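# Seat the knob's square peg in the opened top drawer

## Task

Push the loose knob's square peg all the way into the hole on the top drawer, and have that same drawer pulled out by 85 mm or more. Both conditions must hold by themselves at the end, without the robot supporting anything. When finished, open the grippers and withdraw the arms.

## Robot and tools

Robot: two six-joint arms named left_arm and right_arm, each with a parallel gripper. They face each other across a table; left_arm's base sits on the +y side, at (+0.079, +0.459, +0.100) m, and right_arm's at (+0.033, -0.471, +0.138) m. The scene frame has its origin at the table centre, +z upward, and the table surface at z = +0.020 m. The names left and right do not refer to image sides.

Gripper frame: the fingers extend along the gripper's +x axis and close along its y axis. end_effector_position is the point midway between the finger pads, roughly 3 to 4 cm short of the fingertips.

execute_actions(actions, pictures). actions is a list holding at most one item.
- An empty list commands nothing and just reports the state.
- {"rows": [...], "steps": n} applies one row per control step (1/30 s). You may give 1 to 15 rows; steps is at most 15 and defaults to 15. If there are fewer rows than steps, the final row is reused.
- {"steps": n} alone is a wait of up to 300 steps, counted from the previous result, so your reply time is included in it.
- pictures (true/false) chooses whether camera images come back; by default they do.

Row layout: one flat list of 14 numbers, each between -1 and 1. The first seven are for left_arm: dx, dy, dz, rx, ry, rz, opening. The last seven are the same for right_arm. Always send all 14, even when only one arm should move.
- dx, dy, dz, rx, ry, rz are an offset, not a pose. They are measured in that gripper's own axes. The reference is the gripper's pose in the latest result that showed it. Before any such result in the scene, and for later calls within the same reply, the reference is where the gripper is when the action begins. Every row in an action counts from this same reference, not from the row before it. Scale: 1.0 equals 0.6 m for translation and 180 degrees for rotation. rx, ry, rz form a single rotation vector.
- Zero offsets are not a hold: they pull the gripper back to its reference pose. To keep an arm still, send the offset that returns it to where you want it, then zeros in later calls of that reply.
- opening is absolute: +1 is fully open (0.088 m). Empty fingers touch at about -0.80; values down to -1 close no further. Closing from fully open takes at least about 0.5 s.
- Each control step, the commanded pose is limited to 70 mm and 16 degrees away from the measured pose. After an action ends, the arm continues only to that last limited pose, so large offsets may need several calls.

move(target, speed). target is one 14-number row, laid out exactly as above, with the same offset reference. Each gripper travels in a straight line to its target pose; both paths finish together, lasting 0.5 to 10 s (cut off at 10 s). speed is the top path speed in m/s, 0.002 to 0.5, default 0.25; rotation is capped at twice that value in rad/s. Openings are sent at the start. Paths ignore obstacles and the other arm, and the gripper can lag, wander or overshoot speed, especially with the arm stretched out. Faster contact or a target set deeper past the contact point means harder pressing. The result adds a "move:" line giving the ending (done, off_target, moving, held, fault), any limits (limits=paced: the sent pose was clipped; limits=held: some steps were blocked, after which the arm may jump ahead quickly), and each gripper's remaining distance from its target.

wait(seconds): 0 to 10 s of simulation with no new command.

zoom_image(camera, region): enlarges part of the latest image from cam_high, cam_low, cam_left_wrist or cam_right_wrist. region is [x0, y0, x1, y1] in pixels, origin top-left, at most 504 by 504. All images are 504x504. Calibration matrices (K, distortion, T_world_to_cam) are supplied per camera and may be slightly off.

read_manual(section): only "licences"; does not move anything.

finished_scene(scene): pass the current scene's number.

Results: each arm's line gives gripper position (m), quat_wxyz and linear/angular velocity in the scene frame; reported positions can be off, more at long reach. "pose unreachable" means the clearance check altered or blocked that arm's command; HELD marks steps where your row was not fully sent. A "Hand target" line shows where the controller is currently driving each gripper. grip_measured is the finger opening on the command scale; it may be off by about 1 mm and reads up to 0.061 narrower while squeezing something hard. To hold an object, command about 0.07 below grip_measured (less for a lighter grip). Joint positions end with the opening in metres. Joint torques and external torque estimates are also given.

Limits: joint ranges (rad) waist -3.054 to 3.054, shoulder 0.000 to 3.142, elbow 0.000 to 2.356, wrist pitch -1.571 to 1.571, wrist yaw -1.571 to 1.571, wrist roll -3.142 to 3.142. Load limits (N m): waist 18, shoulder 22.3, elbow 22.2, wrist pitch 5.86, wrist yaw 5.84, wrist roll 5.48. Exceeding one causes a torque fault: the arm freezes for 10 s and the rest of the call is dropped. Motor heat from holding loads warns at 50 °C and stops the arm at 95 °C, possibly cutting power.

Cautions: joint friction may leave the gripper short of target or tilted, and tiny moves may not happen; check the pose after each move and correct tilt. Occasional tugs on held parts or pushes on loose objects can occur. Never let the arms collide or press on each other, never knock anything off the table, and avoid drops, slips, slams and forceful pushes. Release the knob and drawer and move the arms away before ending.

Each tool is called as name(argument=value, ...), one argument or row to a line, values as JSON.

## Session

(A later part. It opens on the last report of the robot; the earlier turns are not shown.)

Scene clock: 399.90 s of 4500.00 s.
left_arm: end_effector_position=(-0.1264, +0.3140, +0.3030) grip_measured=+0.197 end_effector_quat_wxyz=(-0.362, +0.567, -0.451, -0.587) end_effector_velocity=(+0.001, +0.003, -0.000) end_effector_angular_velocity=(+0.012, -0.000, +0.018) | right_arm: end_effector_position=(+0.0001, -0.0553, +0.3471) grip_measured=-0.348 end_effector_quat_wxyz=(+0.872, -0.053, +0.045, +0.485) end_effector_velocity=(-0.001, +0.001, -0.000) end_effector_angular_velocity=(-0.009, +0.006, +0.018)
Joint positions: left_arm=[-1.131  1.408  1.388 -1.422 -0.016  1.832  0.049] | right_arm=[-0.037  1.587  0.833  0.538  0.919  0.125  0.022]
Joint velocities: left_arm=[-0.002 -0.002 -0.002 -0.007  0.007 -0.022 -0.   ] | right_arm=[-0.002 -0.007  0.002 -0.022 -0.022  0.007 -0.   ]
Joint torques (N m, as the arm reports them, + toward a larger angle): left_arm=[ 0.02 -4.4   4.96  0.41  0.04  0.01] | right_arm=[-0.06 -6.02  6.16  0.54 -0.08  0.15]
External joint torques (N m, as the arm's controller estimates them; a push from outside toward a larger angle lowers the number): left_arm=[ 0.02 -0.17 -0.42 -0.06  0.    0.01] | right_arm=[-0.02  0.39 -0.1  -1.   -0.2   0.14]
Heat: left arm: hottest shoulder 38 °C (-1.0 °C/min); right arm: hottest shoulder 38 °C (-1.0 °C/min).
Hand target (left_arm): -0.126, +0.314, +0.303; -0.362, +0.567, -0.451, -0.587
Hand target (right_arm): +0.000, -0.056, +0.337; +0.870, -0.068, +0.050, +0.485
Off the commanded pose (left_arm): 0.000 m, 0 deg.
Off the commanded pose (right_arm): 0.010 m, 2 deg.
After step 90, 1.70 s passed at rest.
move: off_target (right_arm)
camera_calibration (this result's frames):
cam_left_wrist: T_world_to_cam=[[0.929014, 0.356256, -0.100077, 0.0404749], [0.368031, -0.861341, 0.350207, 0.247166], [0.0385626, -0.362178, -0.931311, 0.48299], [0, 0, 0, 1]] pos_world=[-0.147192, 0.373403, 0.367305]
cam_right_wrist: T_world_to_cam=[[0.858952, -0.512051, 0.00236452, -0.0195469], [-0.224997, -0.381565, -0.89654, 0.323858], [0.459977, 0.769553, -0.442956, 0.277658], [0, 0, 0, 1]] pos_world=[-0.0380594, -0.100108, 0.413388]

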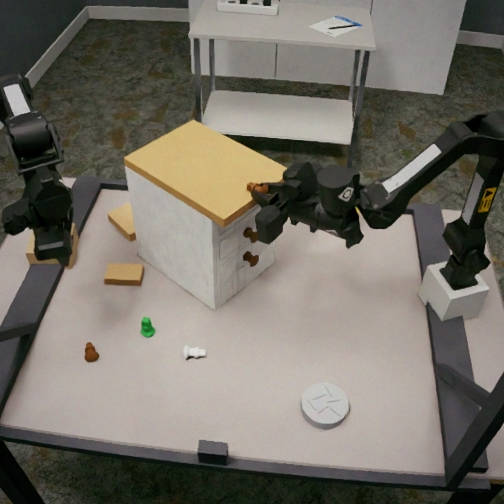

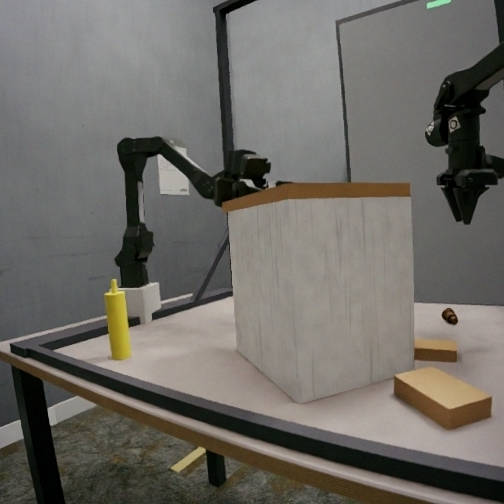

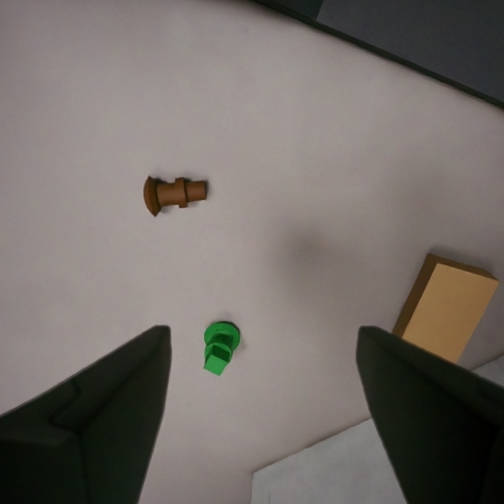

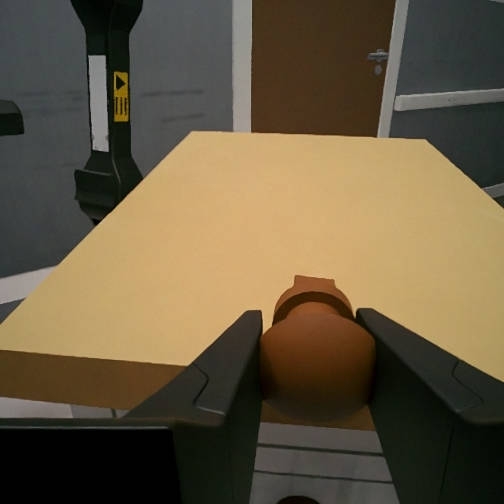

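move(
  target=[0,0,0,0,0,0,0.2, -0.005,0,0.02,0,-0.02,0,-0.44],
  speed=0.04,
)

move(
  target=[0,0,0,0,0,0,0.2, -0.09,0.007,0.0,0,-0.02,0,-0.44],
  speed=0.08,
)

Scene clock: 407.90 s of 4500.00 s.
left_arm: end_effector_position=(-0.1264, +0.3140, +0.3030) grip_measured=+0.197 end_effector_quat_wxyz=(-0.362, +0.567, -0.451, -0.587) end_effector_velocity=(+0.002, +0.001, -0.001) end_effector_angular_velocity=(+0.002, -0.014, +0.006) | right_arm: end_effector_position=(-0.0011, -0.0539, +0.3645) grip_measured=-0.348 end_effector_quat_wxyz=(+0.873, -0.029, +0.019, +0.487) end_effector_velocity=(-0.002, +0.001, +0.002) end_effector_angular_velocity=(+0.004, -0.012, +0.011)
Joint positions: left_arm=[-1.131  1.408  1.388 -1.422 -0.016  1.832  0.049] | right_arm=[-0.035  1.585  0.829  0.653  0.924  0.05   0.022]
Joint velocities: left_arm=[-0.002  0.002 -0.002 -0.007 -0.007 -0.007 -0.   ] | right_arm=[ 0.002  0.002 -0.002  0.022 -0.007 -0.022  0.   ]
Joint torques (N m, as the arm reports them, + toward a larger angle): left_arm=[ 0.05 -4.47  5.03  0.39  0.07 -0.01] | right_arm=[ 0.3  -7.    5.65  1.89  0.24 -0.2 ]
External joint torques (N m, as the arm's controller estimates them; a push from outside toward a larger angle lowers the number): left_arm=[ 0.05 -0.26 -0.35 -0.08  0.03  0.  ] | right_arm=[ 0.26 -0.65 -0.66  0.35  0.19 -0.21]
Heat: left arm: hottest shoulder 38 °C (-1.0 °C/min); right arm: hottest shoulder 38 °C (-1.0 °C/min).
Hand target (left_arm): -0.126, +0.314, +0.303; -0.362, +0.567, -0.451, -0.587
Hand target (right_arm): -0.001, -0.056, +0.359; +0.873, -0.037, +0.018, +0.486
Off the commanded pose (left_arm): 0.000 m, 0 deg.
Off the commanded pose (right_arm): 0.006 m, 1 deg.
After step 90, 3.97 s passed at rest.
move: done
camera_calibration (this result's frames):
cam_left_wrist: T_world_to_cam=[[0.929014, 0.356256, -0.100077, 0.0404749], [0.368031, -0.861341, 0.350207, 0.247166], [0.0385626, -0.362178, -0.931311, 0.48299], [0, 0, 0, 1]] pos_world=[-0.147192, 0.373403, 0.367305]
cam_right_wrist: T_world_to_cam=[[0.86121, -0.50811, -0.0119065, -0.0124453], [-0.202637, -0.321782, -0.924875, 0.353362], [0.466107, 0.798925, -0.380084, 0.263475], [0, 0, 0, 1]] pos_world=[-0.0404855, -0.103115, 0.42681]

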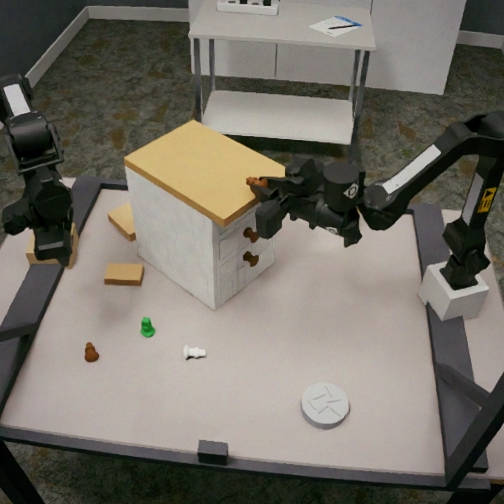

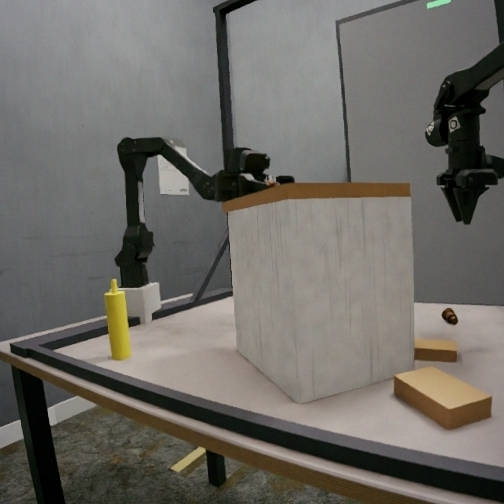

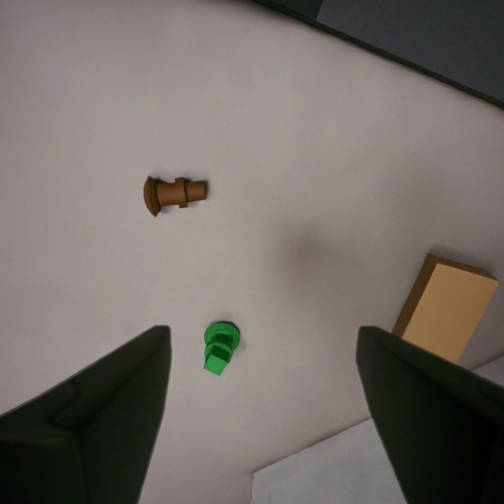

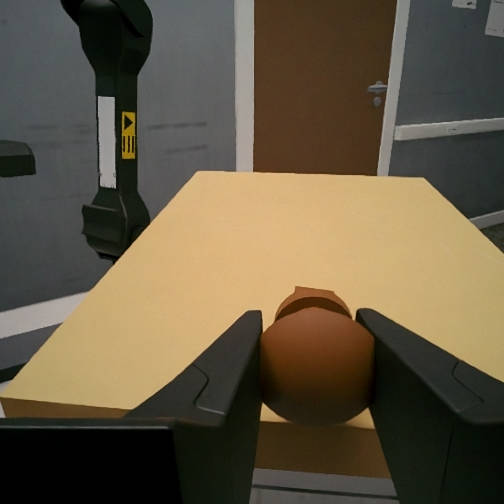

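Scene clock: 409.00 s of 4500.00 s.
left_arm: end_effector_position=(-0.1264, +0.3140, +0.3030) grip_measured=+0.197 end_effector_quat_wxyz=(-0.362, +0.567, -0.451, -0.587) end_effector_velocity=(+0.005, +0.003, -0.001) end_effector_angular_velocity=(+0.006, -0.023, -0.009) | right_arm: end_effector_position=(-0.0339, -0.0941, +0.3697) grip_measured=-0.348 end_effector_quat_wxyz=(+0.872, -0.010, -0.007, +0.489) end_effector_velocity=(-0.001, -0.003, -0.001) end_effector_angular_velocity=(-0.018, -0.022, -0.000)
Joint positions: left_arm=[-1.131  1.408  1.388 -1.422 -0.016  1.832  0.049] | right_arm=[ 0.122  1.524  0.714  0.815  1.079 -0.03   0.022]
Joint velocities: left_arm=[-0.002 -0.002 -0.002 -0.022 -0.007  0.007 -0.   ] | right_arm=[ 0.007 -0.007 -0.007 -0.007  0.007 -0.022 -0.   ]
Joint torques (N m, as the arm reports them, + toward a larger angle): left_arm=[-0.03 -4.62  4.97  0.39  0.    0.03] | right_arm=[ 0.36 -7.36  5.39  1.77  0.17 -0.18]
External joint torques (N m, as the arm's controller estimates them; a push from outside toward a larger angle lowers the number): left_arm=[-0.04 -0.36 -0.42 -0.06 -0.04  0.04] | right_arm=[ 0.36 -1.68 -0.63  0.36  0.17 -0.19]
Heat: left arm: hottest shoulder 38 °C (-1.0 °C/min); right arm: hottest shoulder 38 °C (-1.0 °C/min).
Hand target (left_arm): -0.126, +0.314, +0.303; -0.362, +0.567, -0.451, -0.587
Hand target (right_arm): -0.033, -0.098, +0.368; +0.873, -0.014, -0.009, +0.488
Off the commanded pose (left_arm): 0.000 m, 0 deg.
Off the commanded pose (right_arm): 0.004 m, 0 deg.
move: done
camera_calibration (this result's frames):
cam_left_wrist: T_world_to_cam=[[0.929014, 0.356256, -0.100077, 0.0404749], [0.368031, -0.861341, 0.350207, 0.247166], [0.0385626, -0.362178, -0.931311, 0.48299], [0, 0, 0, 1]] pos_world=[-0.147192, 0.373403, 0.367305]
cam_right_wrist: T_world_to_cam=[[0.863772, -0.503583, -0.0174139, -0.00201195], [-0.175125, -0.267619, -0.947476, 0.352961], [0.472472, 0.821453, -0.319352, 0.292767], [0, 0, 0, 1]] pos_world=[-0.0747744, -0.147049, 0.427882]

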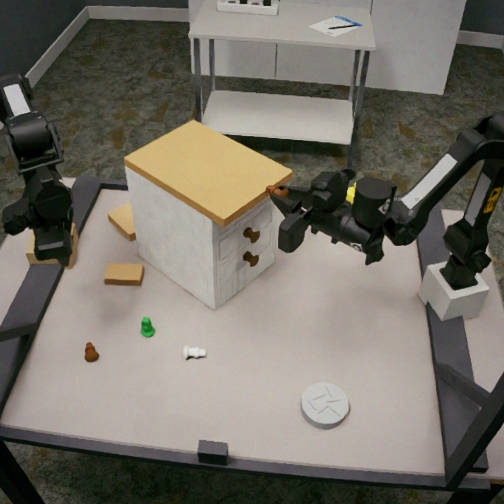

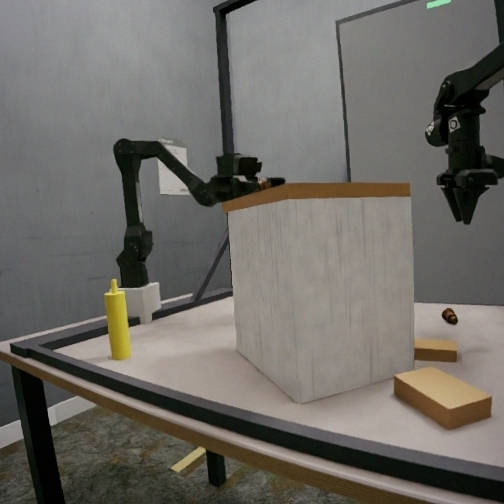

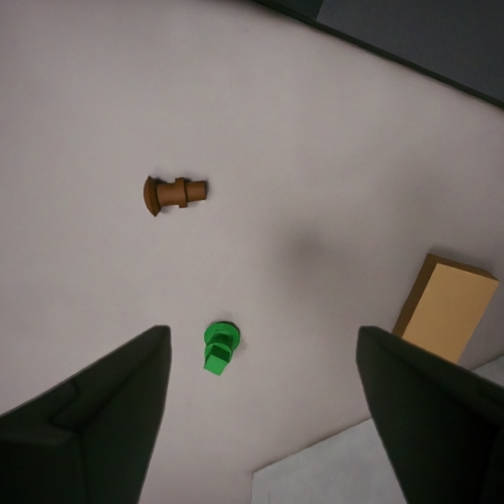

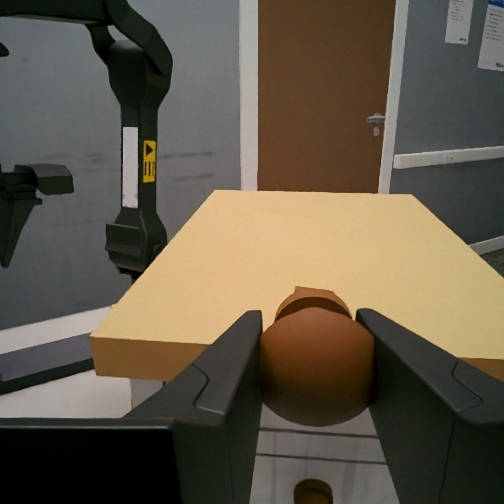

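move(
  target=[0,0,0,0,0,0,0.2, 0.088,-0.007,-0.012,0,0,0,-0.43],
  speed=0.1,
)

move(
  target=[0,0,0,0,0,0,0.2, 0.0,0,-0.03,0,0.045,0,-0.39],
  speed=0.03,
)

zoom_image(
  camera="cam_right_wrist",
  region=[240, 240, 400, 400],
)

Scene clock: 414.63 s of 4500.00 s.
left_arm: end_effector_position=(-0.1264, +0.3140, +0.3030) grip_measured=+0.197 end_effector_quat_wxyz=(-0.362, +0.567, -0.451, -0.587) end_effector_velocity=(+0.002, +0.001, -0.000) end_effector_angular_velocity=(-0.001, -0.010, +0.006) | right_arm: end_effector_position=(-0.0022, -0.0551, +0.3614) grip_measured=-0.348 end_effector_quat_wxyz=(+0.873, -0.014, -0.008, +0.488) end_effector_velocity=(+0.000, +0.002, -0.003) end_effector_angular_velocity=(-0.008, +0.002, +0.015)
Joint positions: left_arm=[-1.131  1.408  1.388 -1.422 -0.016  1.832  0.049] | right_arm=[-0.03   1.624  0.779  0.843  0.93  -0.031  0.022]
Joint velocities: left_arm=[-0.002 -0.002 -0.002 -0.007 -0.007 -0.007  0.   ] | right_arm=[-0.007  0.002 -0.002 -0.007 -0.022  0.007  0.   ]
Joint torques (N m, as the arm reports them, + toward a larger angle): left_arm=[ 0.13 -4.29  4.99  0.4   0.07  0.02] | right_arm=[-0.22 -5.95  8.72  1.87 -0.16  0.14]
External joint torques (N m, as the arm's controller estimates them; a push from outside toward a larger angle lowers the number): left_arm=[ 0.13 -0.08 -0.39 -0.07  0.03  0.03] | right_arm=[-0.26  0.47  2.73  0.36 -0.15  0.13]
Heat: left arm: hottest shoulder 38 °C (-1.0 °C/min); right arm: hottest shoulder 38 °C (-1.0 °C/min).
Hand target (left_arm): -0.126, +0.314, +0.303; -0.362, +0.567, -0.451, -0.587
Hand target (right_arm): -0.002, -0.051, +0.363; +0.872, -0.010, -0.007, +0.489
Off the commanded pose (left_arm): 0.000 m, 0 deg.
Off the commanded pose (right_arm): 0.004 m, 0 deg.
After step 90, 1.63 s passed at rest.
move: done
camera_calibration (this result's frames):
cam_left_wrist: T_world_to_cam=[[0.929014, 0.356256, -0.100077, 0.0404749], [0.368031, -0.861341, 0.350207, 0.247166], [0.0385626, -0.362178, -0.931311, 0.48299], [0, 0, 0, 1]] pos_world=[-0.147192, 0.373403, 0.367305]
cam_right_wrist: T_world_to_cam=[[0.862672, -0.505649, -0.0107646, -0.0123816], [-0.171994, -0.273285, -0.946432, 0.36036], [0.47562, 0.818312, -0.322724, 0.244127], [0, 0, 0, 1]] pos_world=[-0.043451, -0.107552, 0.419708]

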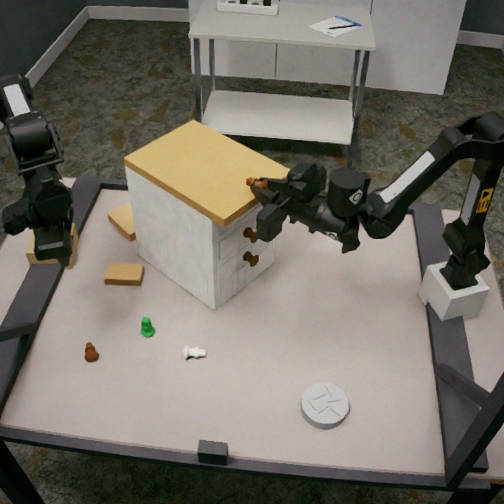

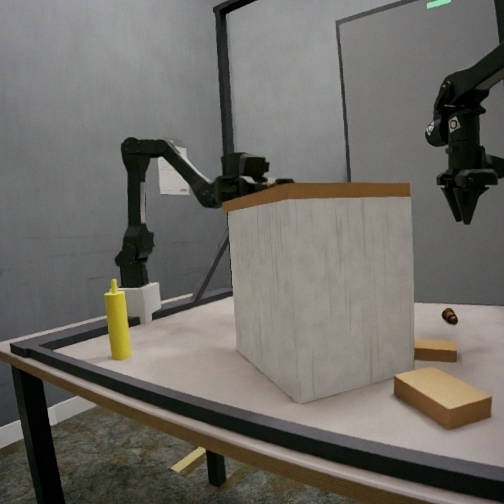

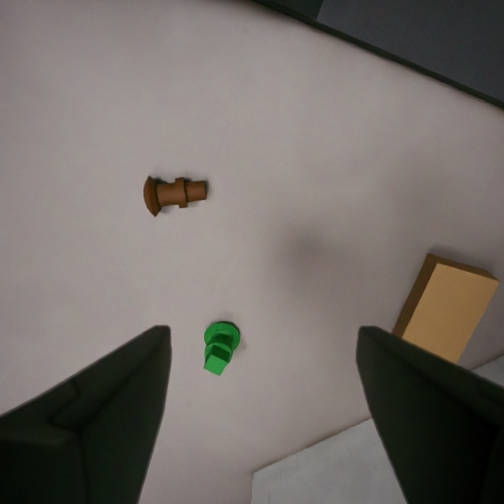

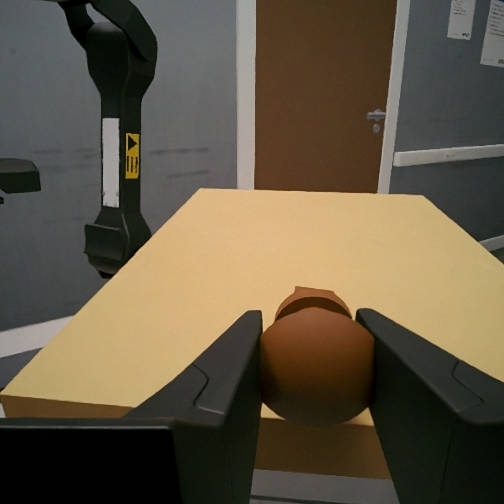

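Scene clock: 417.23 s of 4500.00 s.
left_arm: end_effector_position=(-0.1264, +0.3140, +0.3030) grip_measured=+0.197 end_effector_quat_wxyz=(-0.362, +0.567, -0.451, -0.587) end_effector_velocity=(+0.003, +0.001, +0.001) end_effector_angular_velocity=(-0.004, -0.006, +0.006) | right_arm: end_effector_position=(-0.0017, -0.0556, +0.3487) grip_measured=-0.348 end_effector_quat_wxyz=(+0.873, -0.040, +0.050, +0.484) end_effector_velocity=(+0.002, +0.000, -0.000) end_effector_angular_velocity=(-0.009, +0.012, -0.003)
Joint positions: left_arm=[-1.131  1.408  1.388 -1.422 -0.016  1.832  0.049] | right_arm=[-0.031  1.586  0.836  0.539  0.926  0.149  0.022]
Joint velocities: left_arm=[-0.002 -0.007 -0.002 -0.007 -0.007 -0.007  0.   ] | right_arm=[-0.007 -0.007  0.007 -0.037 -0.007  0.022 -0.   ]
Joint torques (N m, as the arm reports them, + toward a larger angle): left_arm=[-0.07 -4.56  4.94  0.39  0.05  0.01] | right_arm=[-0.13 -6.4   7.15  0.82 -0.18  0.16]
External joint torques (N m, as the arm's controller estimates them; a push from outside toward a larger angle lowers the number): left_arm=[-0.07 -0.31 -0.47 -0.08  0.01  0.02] | right_arm=[-0.09  0.07  0.82 -0.73 -0.31  0.15]
Heat: left arm: hottest shoulder 38 °C (-1.0 °C/min); right arm: hottest shoulder 38 °C (-1.0 °C/min).
Hand target (left_arm): -0.126, +0.314, +0.303; -0.362, +0.567, -0.451, -0.587
Hand target (right_arm): -0.002, -0.055, +0.343; +0.871, -0.049, +0.054, +0.486
Off the commanded pose (left_arm): 0.000 m, 0 deg.
Off the commanded pose (right_arm): 0.005 m, 1 deg.
move: done
camera_calibration (this result's frames):
cam_left_wrist: T_world_to_cam=[[0.929014, 0.356256, -0.100077, 0.0404749], [0.368031, -0.861341, 0.350207, 0.247166], [0.0385626, -0.362178, -0.931311, 0.48299], [0, 0, 0, 1]] pos_world=[-0.147192, 0.373403, 0.367305]
cam_right_wrist: T_world_to_cam=[[0.856613, -0.515391, -0.0242196, -0.00910805], [-0.245032, -0.365052, -0.898163, 0.326211], [0.454064, 0.775312, -0.438995, 0.278361], [0, 0, 0, 1]] pos_world=[-0.0386596, -0.101427, 0.41497]

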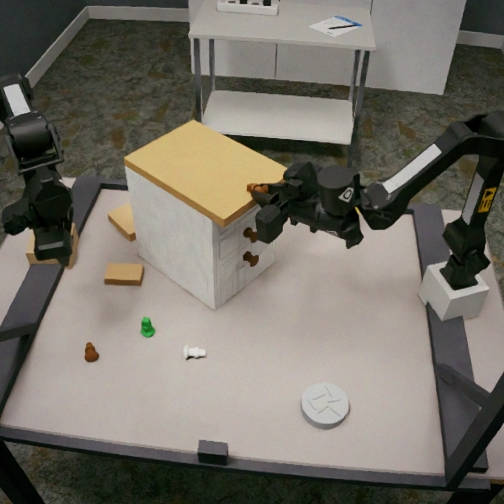

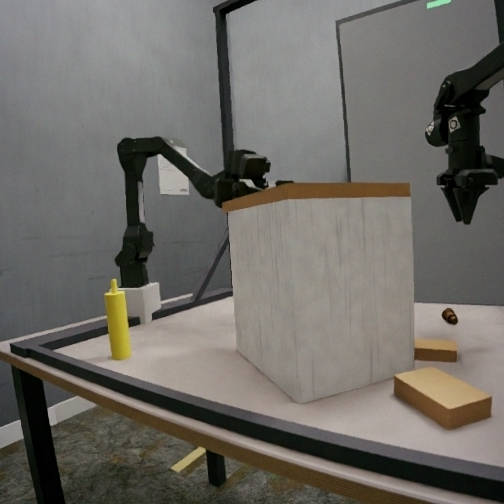

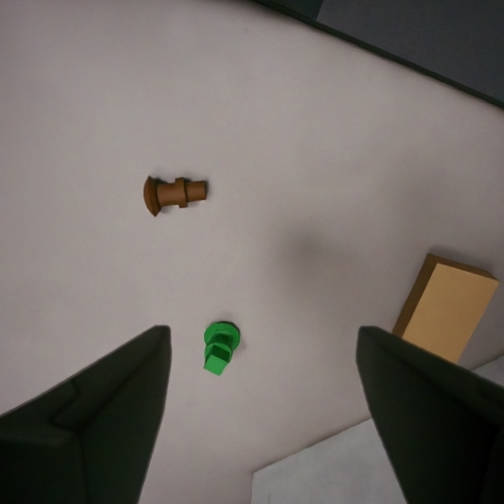

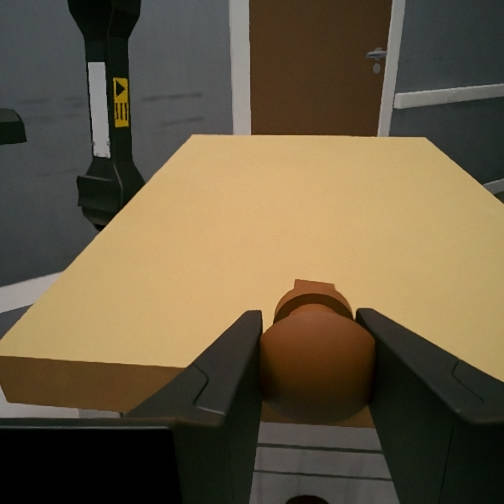

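Region (240, 240, 400, 400) of cam_right_wrist's 504x504 image, scaled by 3.150, with more detail than that image has.

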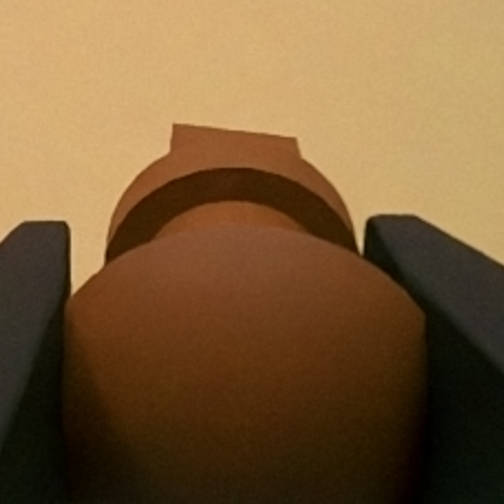

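move(
  target=[0,0,0,0,0,0,0.2, 0.0,0,-0.012,0,0.018,0,-0.39],
  speed=0.03,
)

move(
  target=[0,0,0,0,0,0,0.2, 0.0,0,0.035,0,0.0,0,-0.45],
  speed=0.04,
)

zoom_image(
  camera="cam_right_wrist",
  region=[240, 240, 400, 400],
)

Scene clock: 421.90 s of 4500.00 s.
left_arm: end_effector_position=(-0.1264, +0.3140, +0.3030) grip_measured=+0.197 end_effector_quat_wxyz=(-0.362, +0.567, -0.451, -0.587) end_effector_velocity=(+0.002, +0.001, -0.000) end_effector_angular_velocity=(-0.003, -0.011, -0.009) | right_arm: end_effector_position=(-0.0017, -0.0562, +0.3492) grip_measured=-0.348 end_effector_quat_wxyz=(+0.873, -0.041, +0.071, +0.480) end_effector_velocity=(+0.002, -0.002, +0.000) end_effector_angular_velocity=(-0.016, -0.004, -0.011)
Joint positions: left_arm=[-1.131  1.408  1.388 -1.422 -0.016  1.832  0.049] | right_arm=[-0.031  1.572  0.866  0.432  0.923  0.216  0.022]
Joint velocities: left_arm=[-0.002 -0.002 -0.002 -0.007 -0.007  0.007 -0.   ] | right_arm=[-0.002 -0.007  0.007 -0.037  0.007  0.007 -0.   ]
Joint torques (N m, as the arm reports them, + toward a larger angle): left_arm=[-0.02 -4.56  5.11  0.41  0.04  0.03] | right_arm=[-0.07 -6.24  6.87  0.69 -0.14  0.18]
External joint torques (N m, as the arm's controller estimates them; a push from outside toward a larger angle lowers the number): left_arm=[ 0.01 -0.3  -0.3  -0.06 -0.01  0.03] | right_arm=[-0.06  0.17  0.49 -0.83 -0.3   0.17]
Heat: left arm: hottest shoulder 38 °C (-1.0 °C/min); right arm: hottest shoulder 38 °C (-1.0 °C/min).
Hand target (left_arm): -0.126, +0.314, +0.303; -0.362, +0.567, -0.451, -0.587
Hand target (right_arm): -0.002, -0.057, +0.342; +0.871, -0.054, +0.075, +0.482
Off the commanded pose (left_arm): 0.000 m, 0 deg.
Off the commanded pose (right_arm): 0.008 m, 2 deg.
After step 90, 0.50 s passed at rest.
move: done
camera_calibration (this result's frames):
cam_left_wrist: T_world_to_cam=[[0.929014, 0.356256, -0.100077, 0.0404749], [0.368031, -0.861341, 0.350207, 0.247166], [0.0385626, -0.362178, -0.931311, 0.48299], [0, 0, 0, 1]] pos_world=[-0.147192, 0.373403, 0.367305]
cam_right_wrist: T_world_to_cam=[[0.851642, -0.522492, -0.0413309, -0.00379315], [-0.277774, -0.383073, -0.880964, 0.319387], [0.444464, 0.761746, -0.471375, 0.289525], [0, 0, 0, 1]] pos_world=[-0.0367361, -0.100178, 0.417686]

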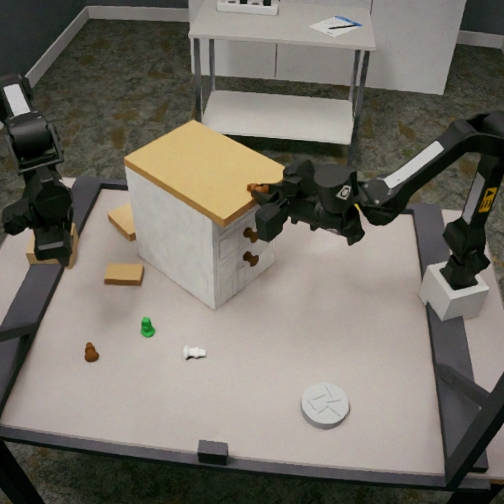

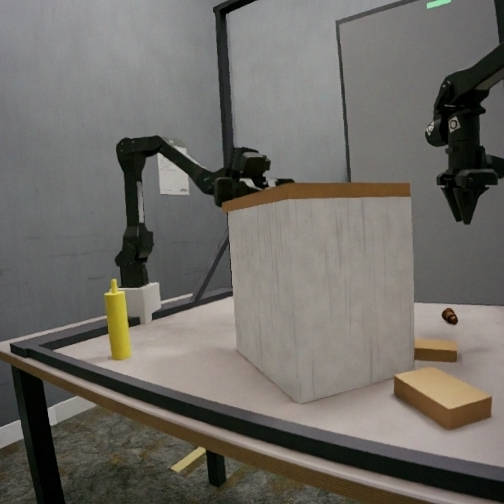

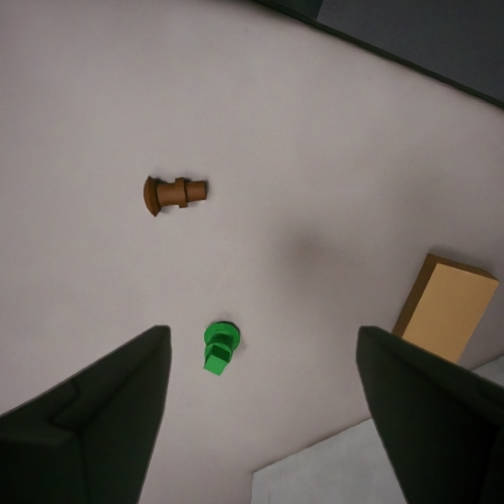

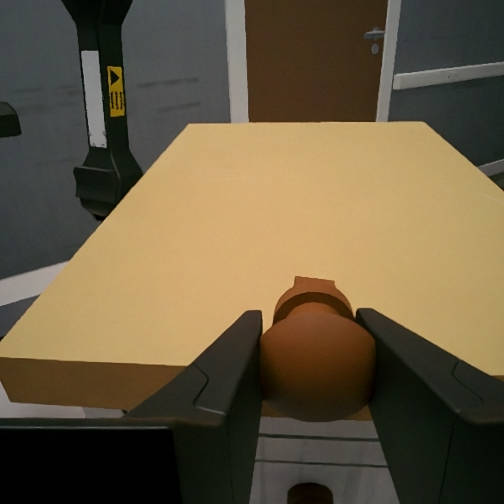

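Scene clock: 422.80 s of 4500.00 s.
left_arm: end_effector_position=(-0.1264, +0.3140, +0.3030) grip_measured=+0.197 end_effector_quat_wxyz=(-0.362, +0.567, -0.451, -0.587) end_effector_velocity=(+0.003, -0.002, +0.001) end_effector_angular_velocity=(-0.026, -0.021, +0.019) | right_arm: end_effector_position=(-0.0003, -0.0546, +0.3616) grip_measured=-0.348 end_effector_quat_wxyz=(+0.874, -0.050, +0.072, +0.479) end_effector_velocity=(+0.000, -0.000, -0.001) end_effector_angular_velocity=(-0.011, -0.007, +0.006)
Joint positions: left_arm=[-1.131  1.408  1.388 -1.422 -0.016  1.832  0.049] | right_arm=[-0.037  1.553  0.914  0.349  0.921  0.216  0.022]
Joint velocities: left_arm=[-0.007 -0.002  0.002 -0.007 -0.037 -0.022 -0.   ] | right_arm=[-0.002 -0.002 -0.002 -0.007 -0.007 -0.007 -0.   ]
Joint torques (N m, as the arm reports them, + toward a larger angle): left_arm=[ 0.02 -4.53  5.    0.38  0.04  0.04] | right_arm=[-0.26 -8.28  9.55  1.65 -0.02 -0.15]
External joint torques (N m, as the arm's controller estimates them; a push from outside toward a larger angle lowers the number): left_arm=[ 0.03 -0.17 -0.47 -0.09  0.    0.04] | right_arm=[-0.26 -1.8   2.93  0.09 -0.18 -0.17]
Heat: left arm: hottest shoulder 38 °C (-1.0 °C/min); right arm: hottest shoulder 38 °C (-1.0 °C/min).
Hand target (left_arm): -0.126, +0.314, +0.303; -0.362, +0.567, -0.451, -0.587
Hand target (right_arm): +0.000, -0.053, +0.370; +0.873, -0.042, +0.071, +0.480
Off the commanded pose (left_arm): 0.000 m, 0 deg.
Off the commanded pose (right_arm): 0.008 m, 1 deg.
move: done
camera_calibration (this result's frames):
cam_left_wrist: T_world_to_cam=[[0.929014, 0.356256, -0.100077, 0.0404749], [0.368031, -0.861341, 0.350207, 0.247166], [0.0385626, -0.362178, -0.931311, 0.48299], [0, 0, 0, 1]] pos_world=[-0.147192, 0.373403, 0.367305]
cam_right_wrist: T_world_to_cam=[[0.85042, -0.525358, -0.0279979, -0.00862404], [-0.273774, -0.39647, -0.876276, 0.328907], [0.449258, 0.752868, -0.480996, 0.296542], [0, 0, 0, 1]] pos_world=[-0.0358441, -0.0973863, 0.430607]

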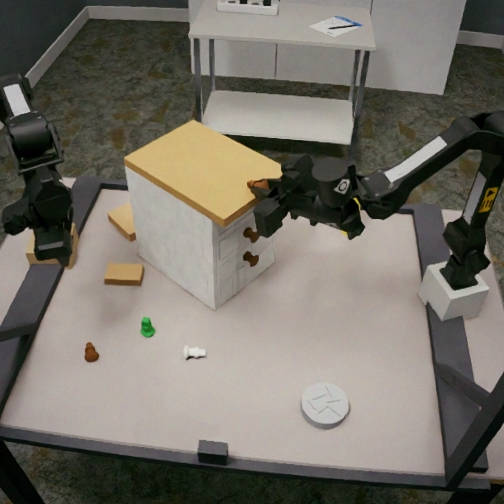

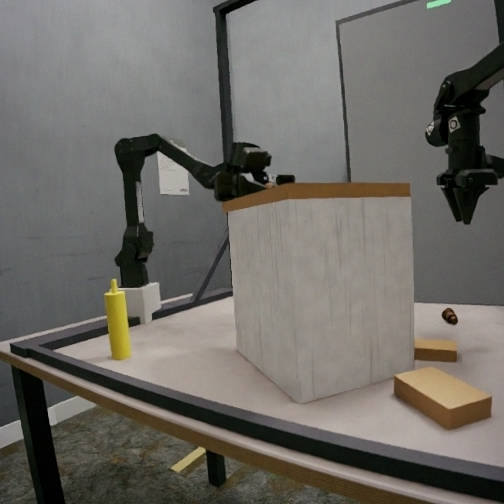

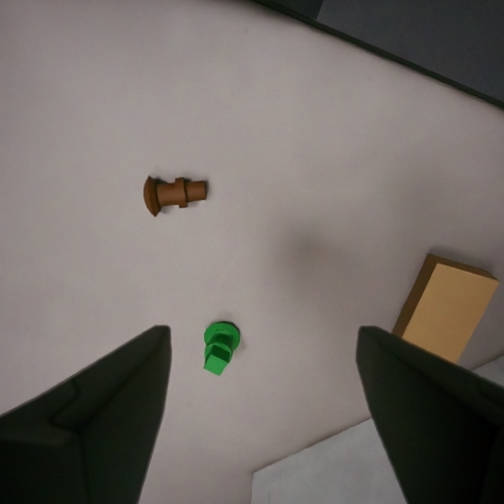

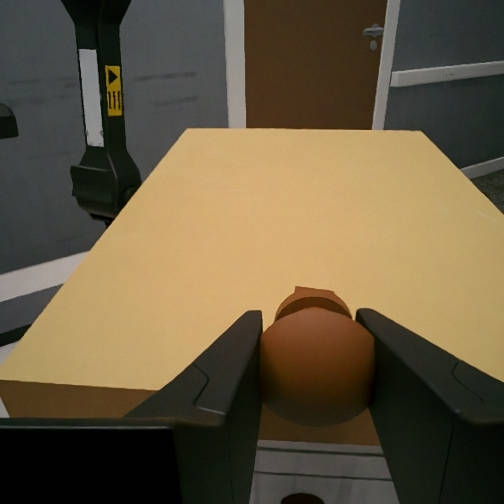

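Region (240, 240, 400, 400) of cam_right_wrist's 504x504 image, scaled by 3.150, with more detail than that image has.

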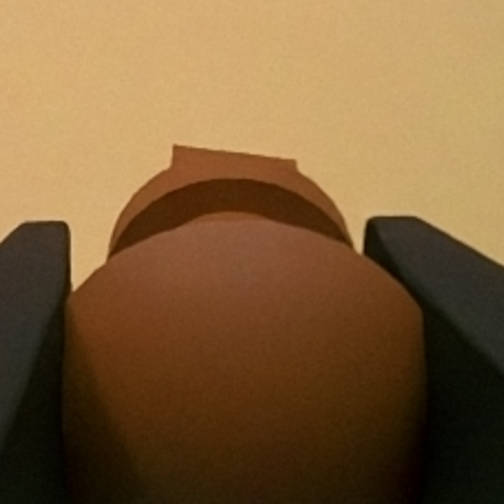

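move(
  target=[0,0,0,0,0,0,0.2, 0.0,0,-0.04,0,0.02,0,-0.37],
  speed=0.03,
)

execute_actions(
  actions=[
    {"rows":[[0,0,0,0,0,0,0.2,0,0,-0.005,0,0,0,-0.46]],"steps":15},
  ],
)

zoom_image(
  camera="cam_right_wrist",
  region=[240, 240, 400, 400],
)

Scene clock: 432.27 s of 4500.00 s.
left_arm: end_effector_position=(-0.1264, +0.3140, +0.3030) grip_measured=+0.197 end_effector_quat_wxyz=(-0.362, +0.567, -0.451, -0.587) end_effector_velocity=(+0.001, +0.000, +0.001) end_effector_angular_velocity=(-0.005, -0.007, -0.009) | right_arm: end_effector_position=(+0.0002, -0.0571, +0.3531) grip_measured=-0.348 end_effector_quat_wxyz=(+0.875, -0.045, +0.094, +0.474) end_effector_velocity=(+0.000, -0.000, -0.001) end_effector_angular_velocity=(-0.012, -0.006, +0.006)
Joint positions: left_arm=[-1.131  1.408  1.388 -1.422 -0.016  1.832  0.049] | right_arm=[-0.036  1.553  0.915  0.291  0.919  0.292  0.022]
Joint velocities: left_arm=[-0.002 -0.002  0.002 -0.007 -0.007  0.007 -0.   ] | right_arm=[-0.002 -0.002 -0.002 -0.007 -0.007 -0.007  0.   ]
Joint torques (N m, as the arm reports them, + toward a larger angle): left_arm=[ 0.   -4.46  5.04  0.42  0.01 -0.02] | right_arm=[ 0.38 -5.08  5.39  1.07 -0.1   0.15]
External joint torques (N m, as the arm's controller estimates them; a push from outside toward a larger angle lowers the number): left_arm=[ 0.   -0.14 -0.41 -0.05 -0.04 -0.02] | right_arm=[ 0.42  1.37 -1.19 -0.46 -0.3   0.15]
Heat: left arm: hottest shoulder 38 °C (-1.0 °C/min); right arm: hottest shoulder 39 °C (+1.0 °C/min).
Hand target (left_arm): -0.126, +0.314, +0.303; -0.362, +0.567, -0.451, -0.587
Hand target (right_arm): -0.002, -0.059, +0.338; +0.871, -0.065, +0.099, +0.477
Off the commanded pose (left_arm): 0.000 m, 0 deg.
Off the commanded pose (right_arm): 0.015 m, 2 deg.
After step 90, 5.20 s passed at rest.
move: off_target (right_arm)
camera_calibration (this result's frames):
cam_left_wrist: T_world_to_cam=[[0.929014, 0.356256, -0.100077, 0.0404749], [0.368031, -0.861341, 0.350207, 0.247166], [0.0385626, -0.362178, -0.931311, 0.48299], [0, 0, 0, 1]] pos_world=[-0.147192, 0.373403, 0.367305]
cam_right_wrist: T_world_to_cam=[[0.842077, -0.536313, -0.0572258, -0.000907222], [-0.31565, -0.403997, -0.858575, 0.313922], [0.437346, 0.74105, -0.509484, 0.303495], [0, 0, 0, 1]] pos_world=[-0.0328789, -0.0985678, 0.424099]

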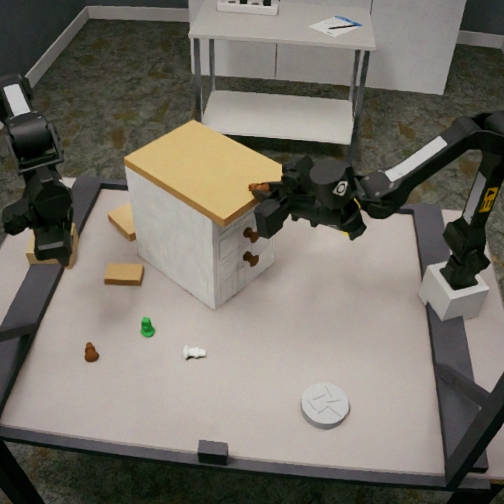

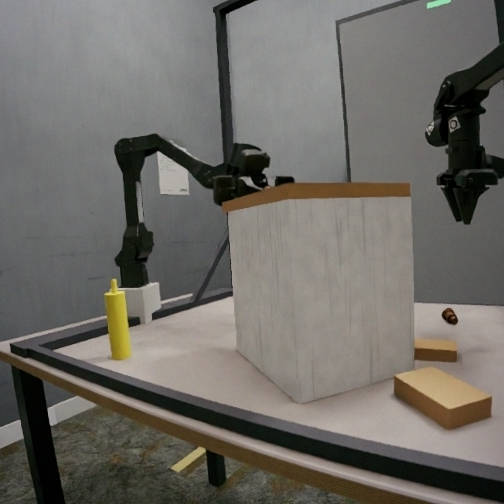

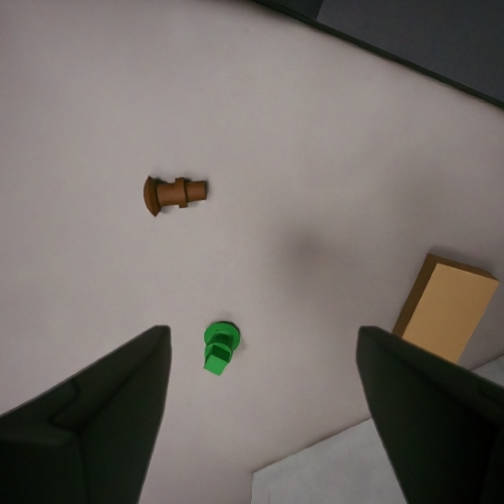

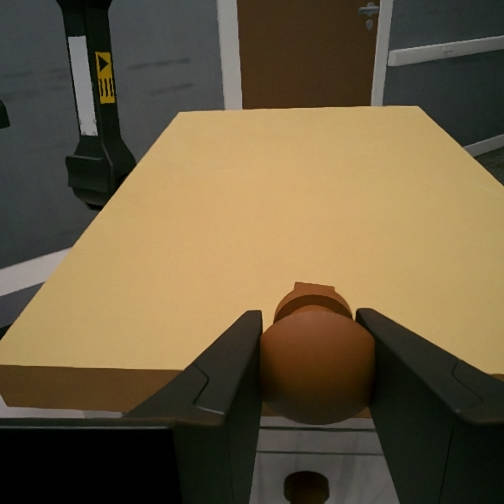

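Scene clock: 432.77 s of 4500.00 s.
left_arm: end_effector_position=(-0.1264, +0.3140, +0.3030) grip_measured=+0.197 end_effector_quat_wxyz=(-0.362, +0.567, -0.451, -0.587) end_effector_velocity=(+0.005, +0.003, -0.001) end_effector_angular_velocity=(+0.007, -0.022, +0.006) | right_arm: end_effector_position=(-0.0000, -0.0565, +0.3548) grip_measured=-0.348 end_effector_quat_wxyz=(+0.875, -0.039, +0.093, +0.474) end_effector_velocity=(-0.002, -0.000, -0.001) end_effector_angular_velocity=(-0.010, -0.015, +0.014)
Joint positions: left_arm=[-1.131  1.408  1.388 -1.422 -0.016  1.832  0.049] | right_arm=[-0.036  1.553  0.915  0.302  0.919  0.292  0.022]
Joint velocities: left_arm=[-0.002 -0.002 -0.002 -0.022 -0.007 -0.007 -0.   ] | right_arm=[ 0.002 -0.002 -0.007  0.007 -0.007 -0.022 -0.   ]
Joint torques (N m, as the arm reports them, + toward a larger angle): left_arm=[ 0.03 -4.65  5.    0.4   0.07  0.04] | right_arm=[ 0.16 -6.7   6.66  1.76  0.23  0.04]
External joint torques (N m, as the arm's controller estimates them; a push from outside toward a larger angle lowers the number): left_arm=[ 0.02 -0.4  -0.4  -0.07  0.03  0.05] | right_arm=[ 0.13 -0.27  0.11  0.23  0.04  0.03]
Heat: left arm: hottest shoulder 38 °C (-1.0 °C/min); right arm: hottest shoulder 39 °C (+1.0 °C/min).
Hand target (left_arm): -0.126, +0.314, +0.303; -0.362, +0.567, -0.451, -0.587
Hand target (right_arm): -0.000, -0.058, +0.350; +0.875, -0.045, +0.094, +0.474
Off the commanded pose (left_arm): 0.000 m, 0 deg.
Off the commanded pose (right_arm): 0.005 m, 1 deg.
Steps of this call (steps 1 to 15: all 15 steps of this action). Readings (end_effector_position):
1: left_arm (-0.1264, +0.3140, +0.3030) | right_arm (+0.0002, -0.0571, +0.3531)
2: left_arm (-0.1264, +0.3140, +0.3030) | right_arm (+0.0001, -0.0569, +0.3535)
4: left_arm (-0.1264, +0.3140, +0.3030) | right_arm (+0.0001, -0.0568, +0.3540)
8: left_arm (-0.1264, +0.3140, +0.3030) | right_arm (+0.0000, -0.0566, +0.3546)
15: the state above
camera_calibration (this result's frames):
cam_left_wrist: T_world_to_cam=[[0.929014, 0.356256, -0.100077, 0.0404749], [0.368031, -0.861341, 0.350207, 0.247166], [0.0385626, -0.362178, -0.931311, 0.48299], [0, 0, 0, 1]] pos_world=[-0.147192, 0.373403, 0.367305]
cam_right_wrist: T_world_to_cam=[[0.841758, -0.535705, -0.0668154, 0.0031194], [-0.319528, -0.394628, -0.861493, 0.317118], [0.435139, 0.746518, -0.503354, 0.302178], [0, 0, 0, 1]] pos_world=[-0.0327871, -0.0987665, 0.425506]

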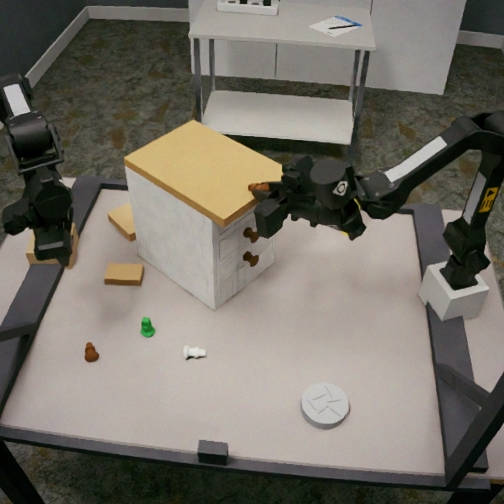

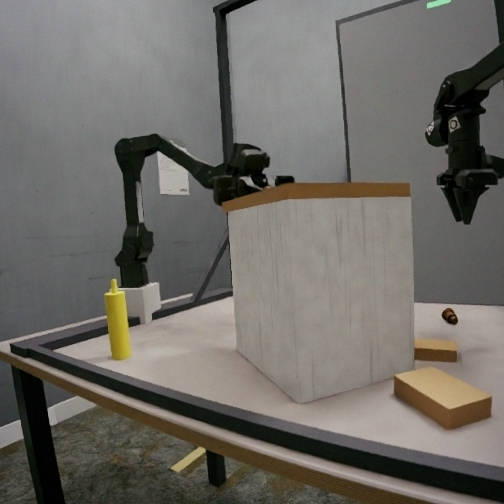

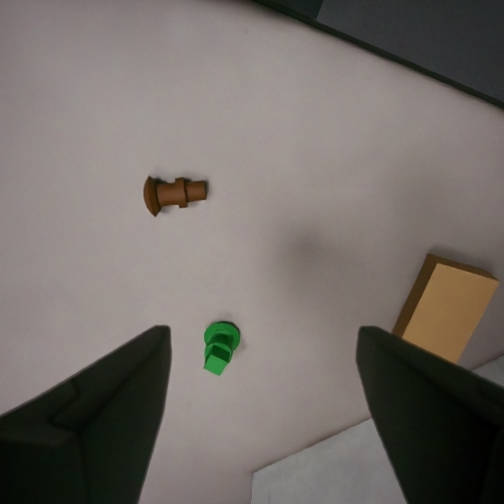

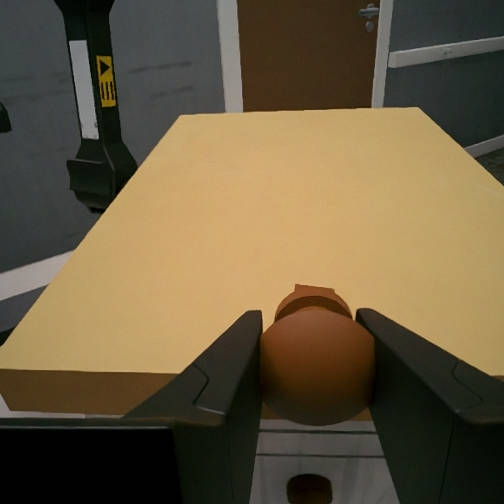

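Region (240, 240, 400, 400) of cam_right_wrist's 504x504 image, scaled by 3.150, with more detail than that image has.

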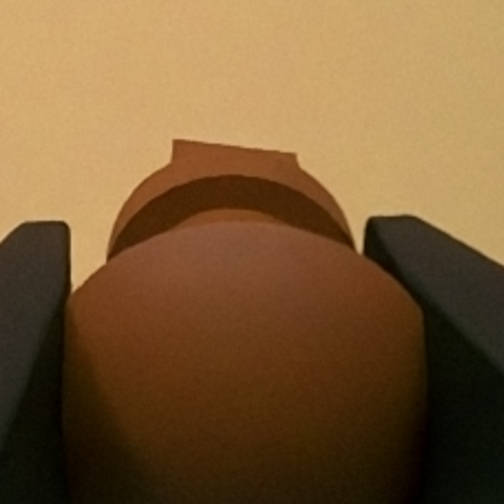

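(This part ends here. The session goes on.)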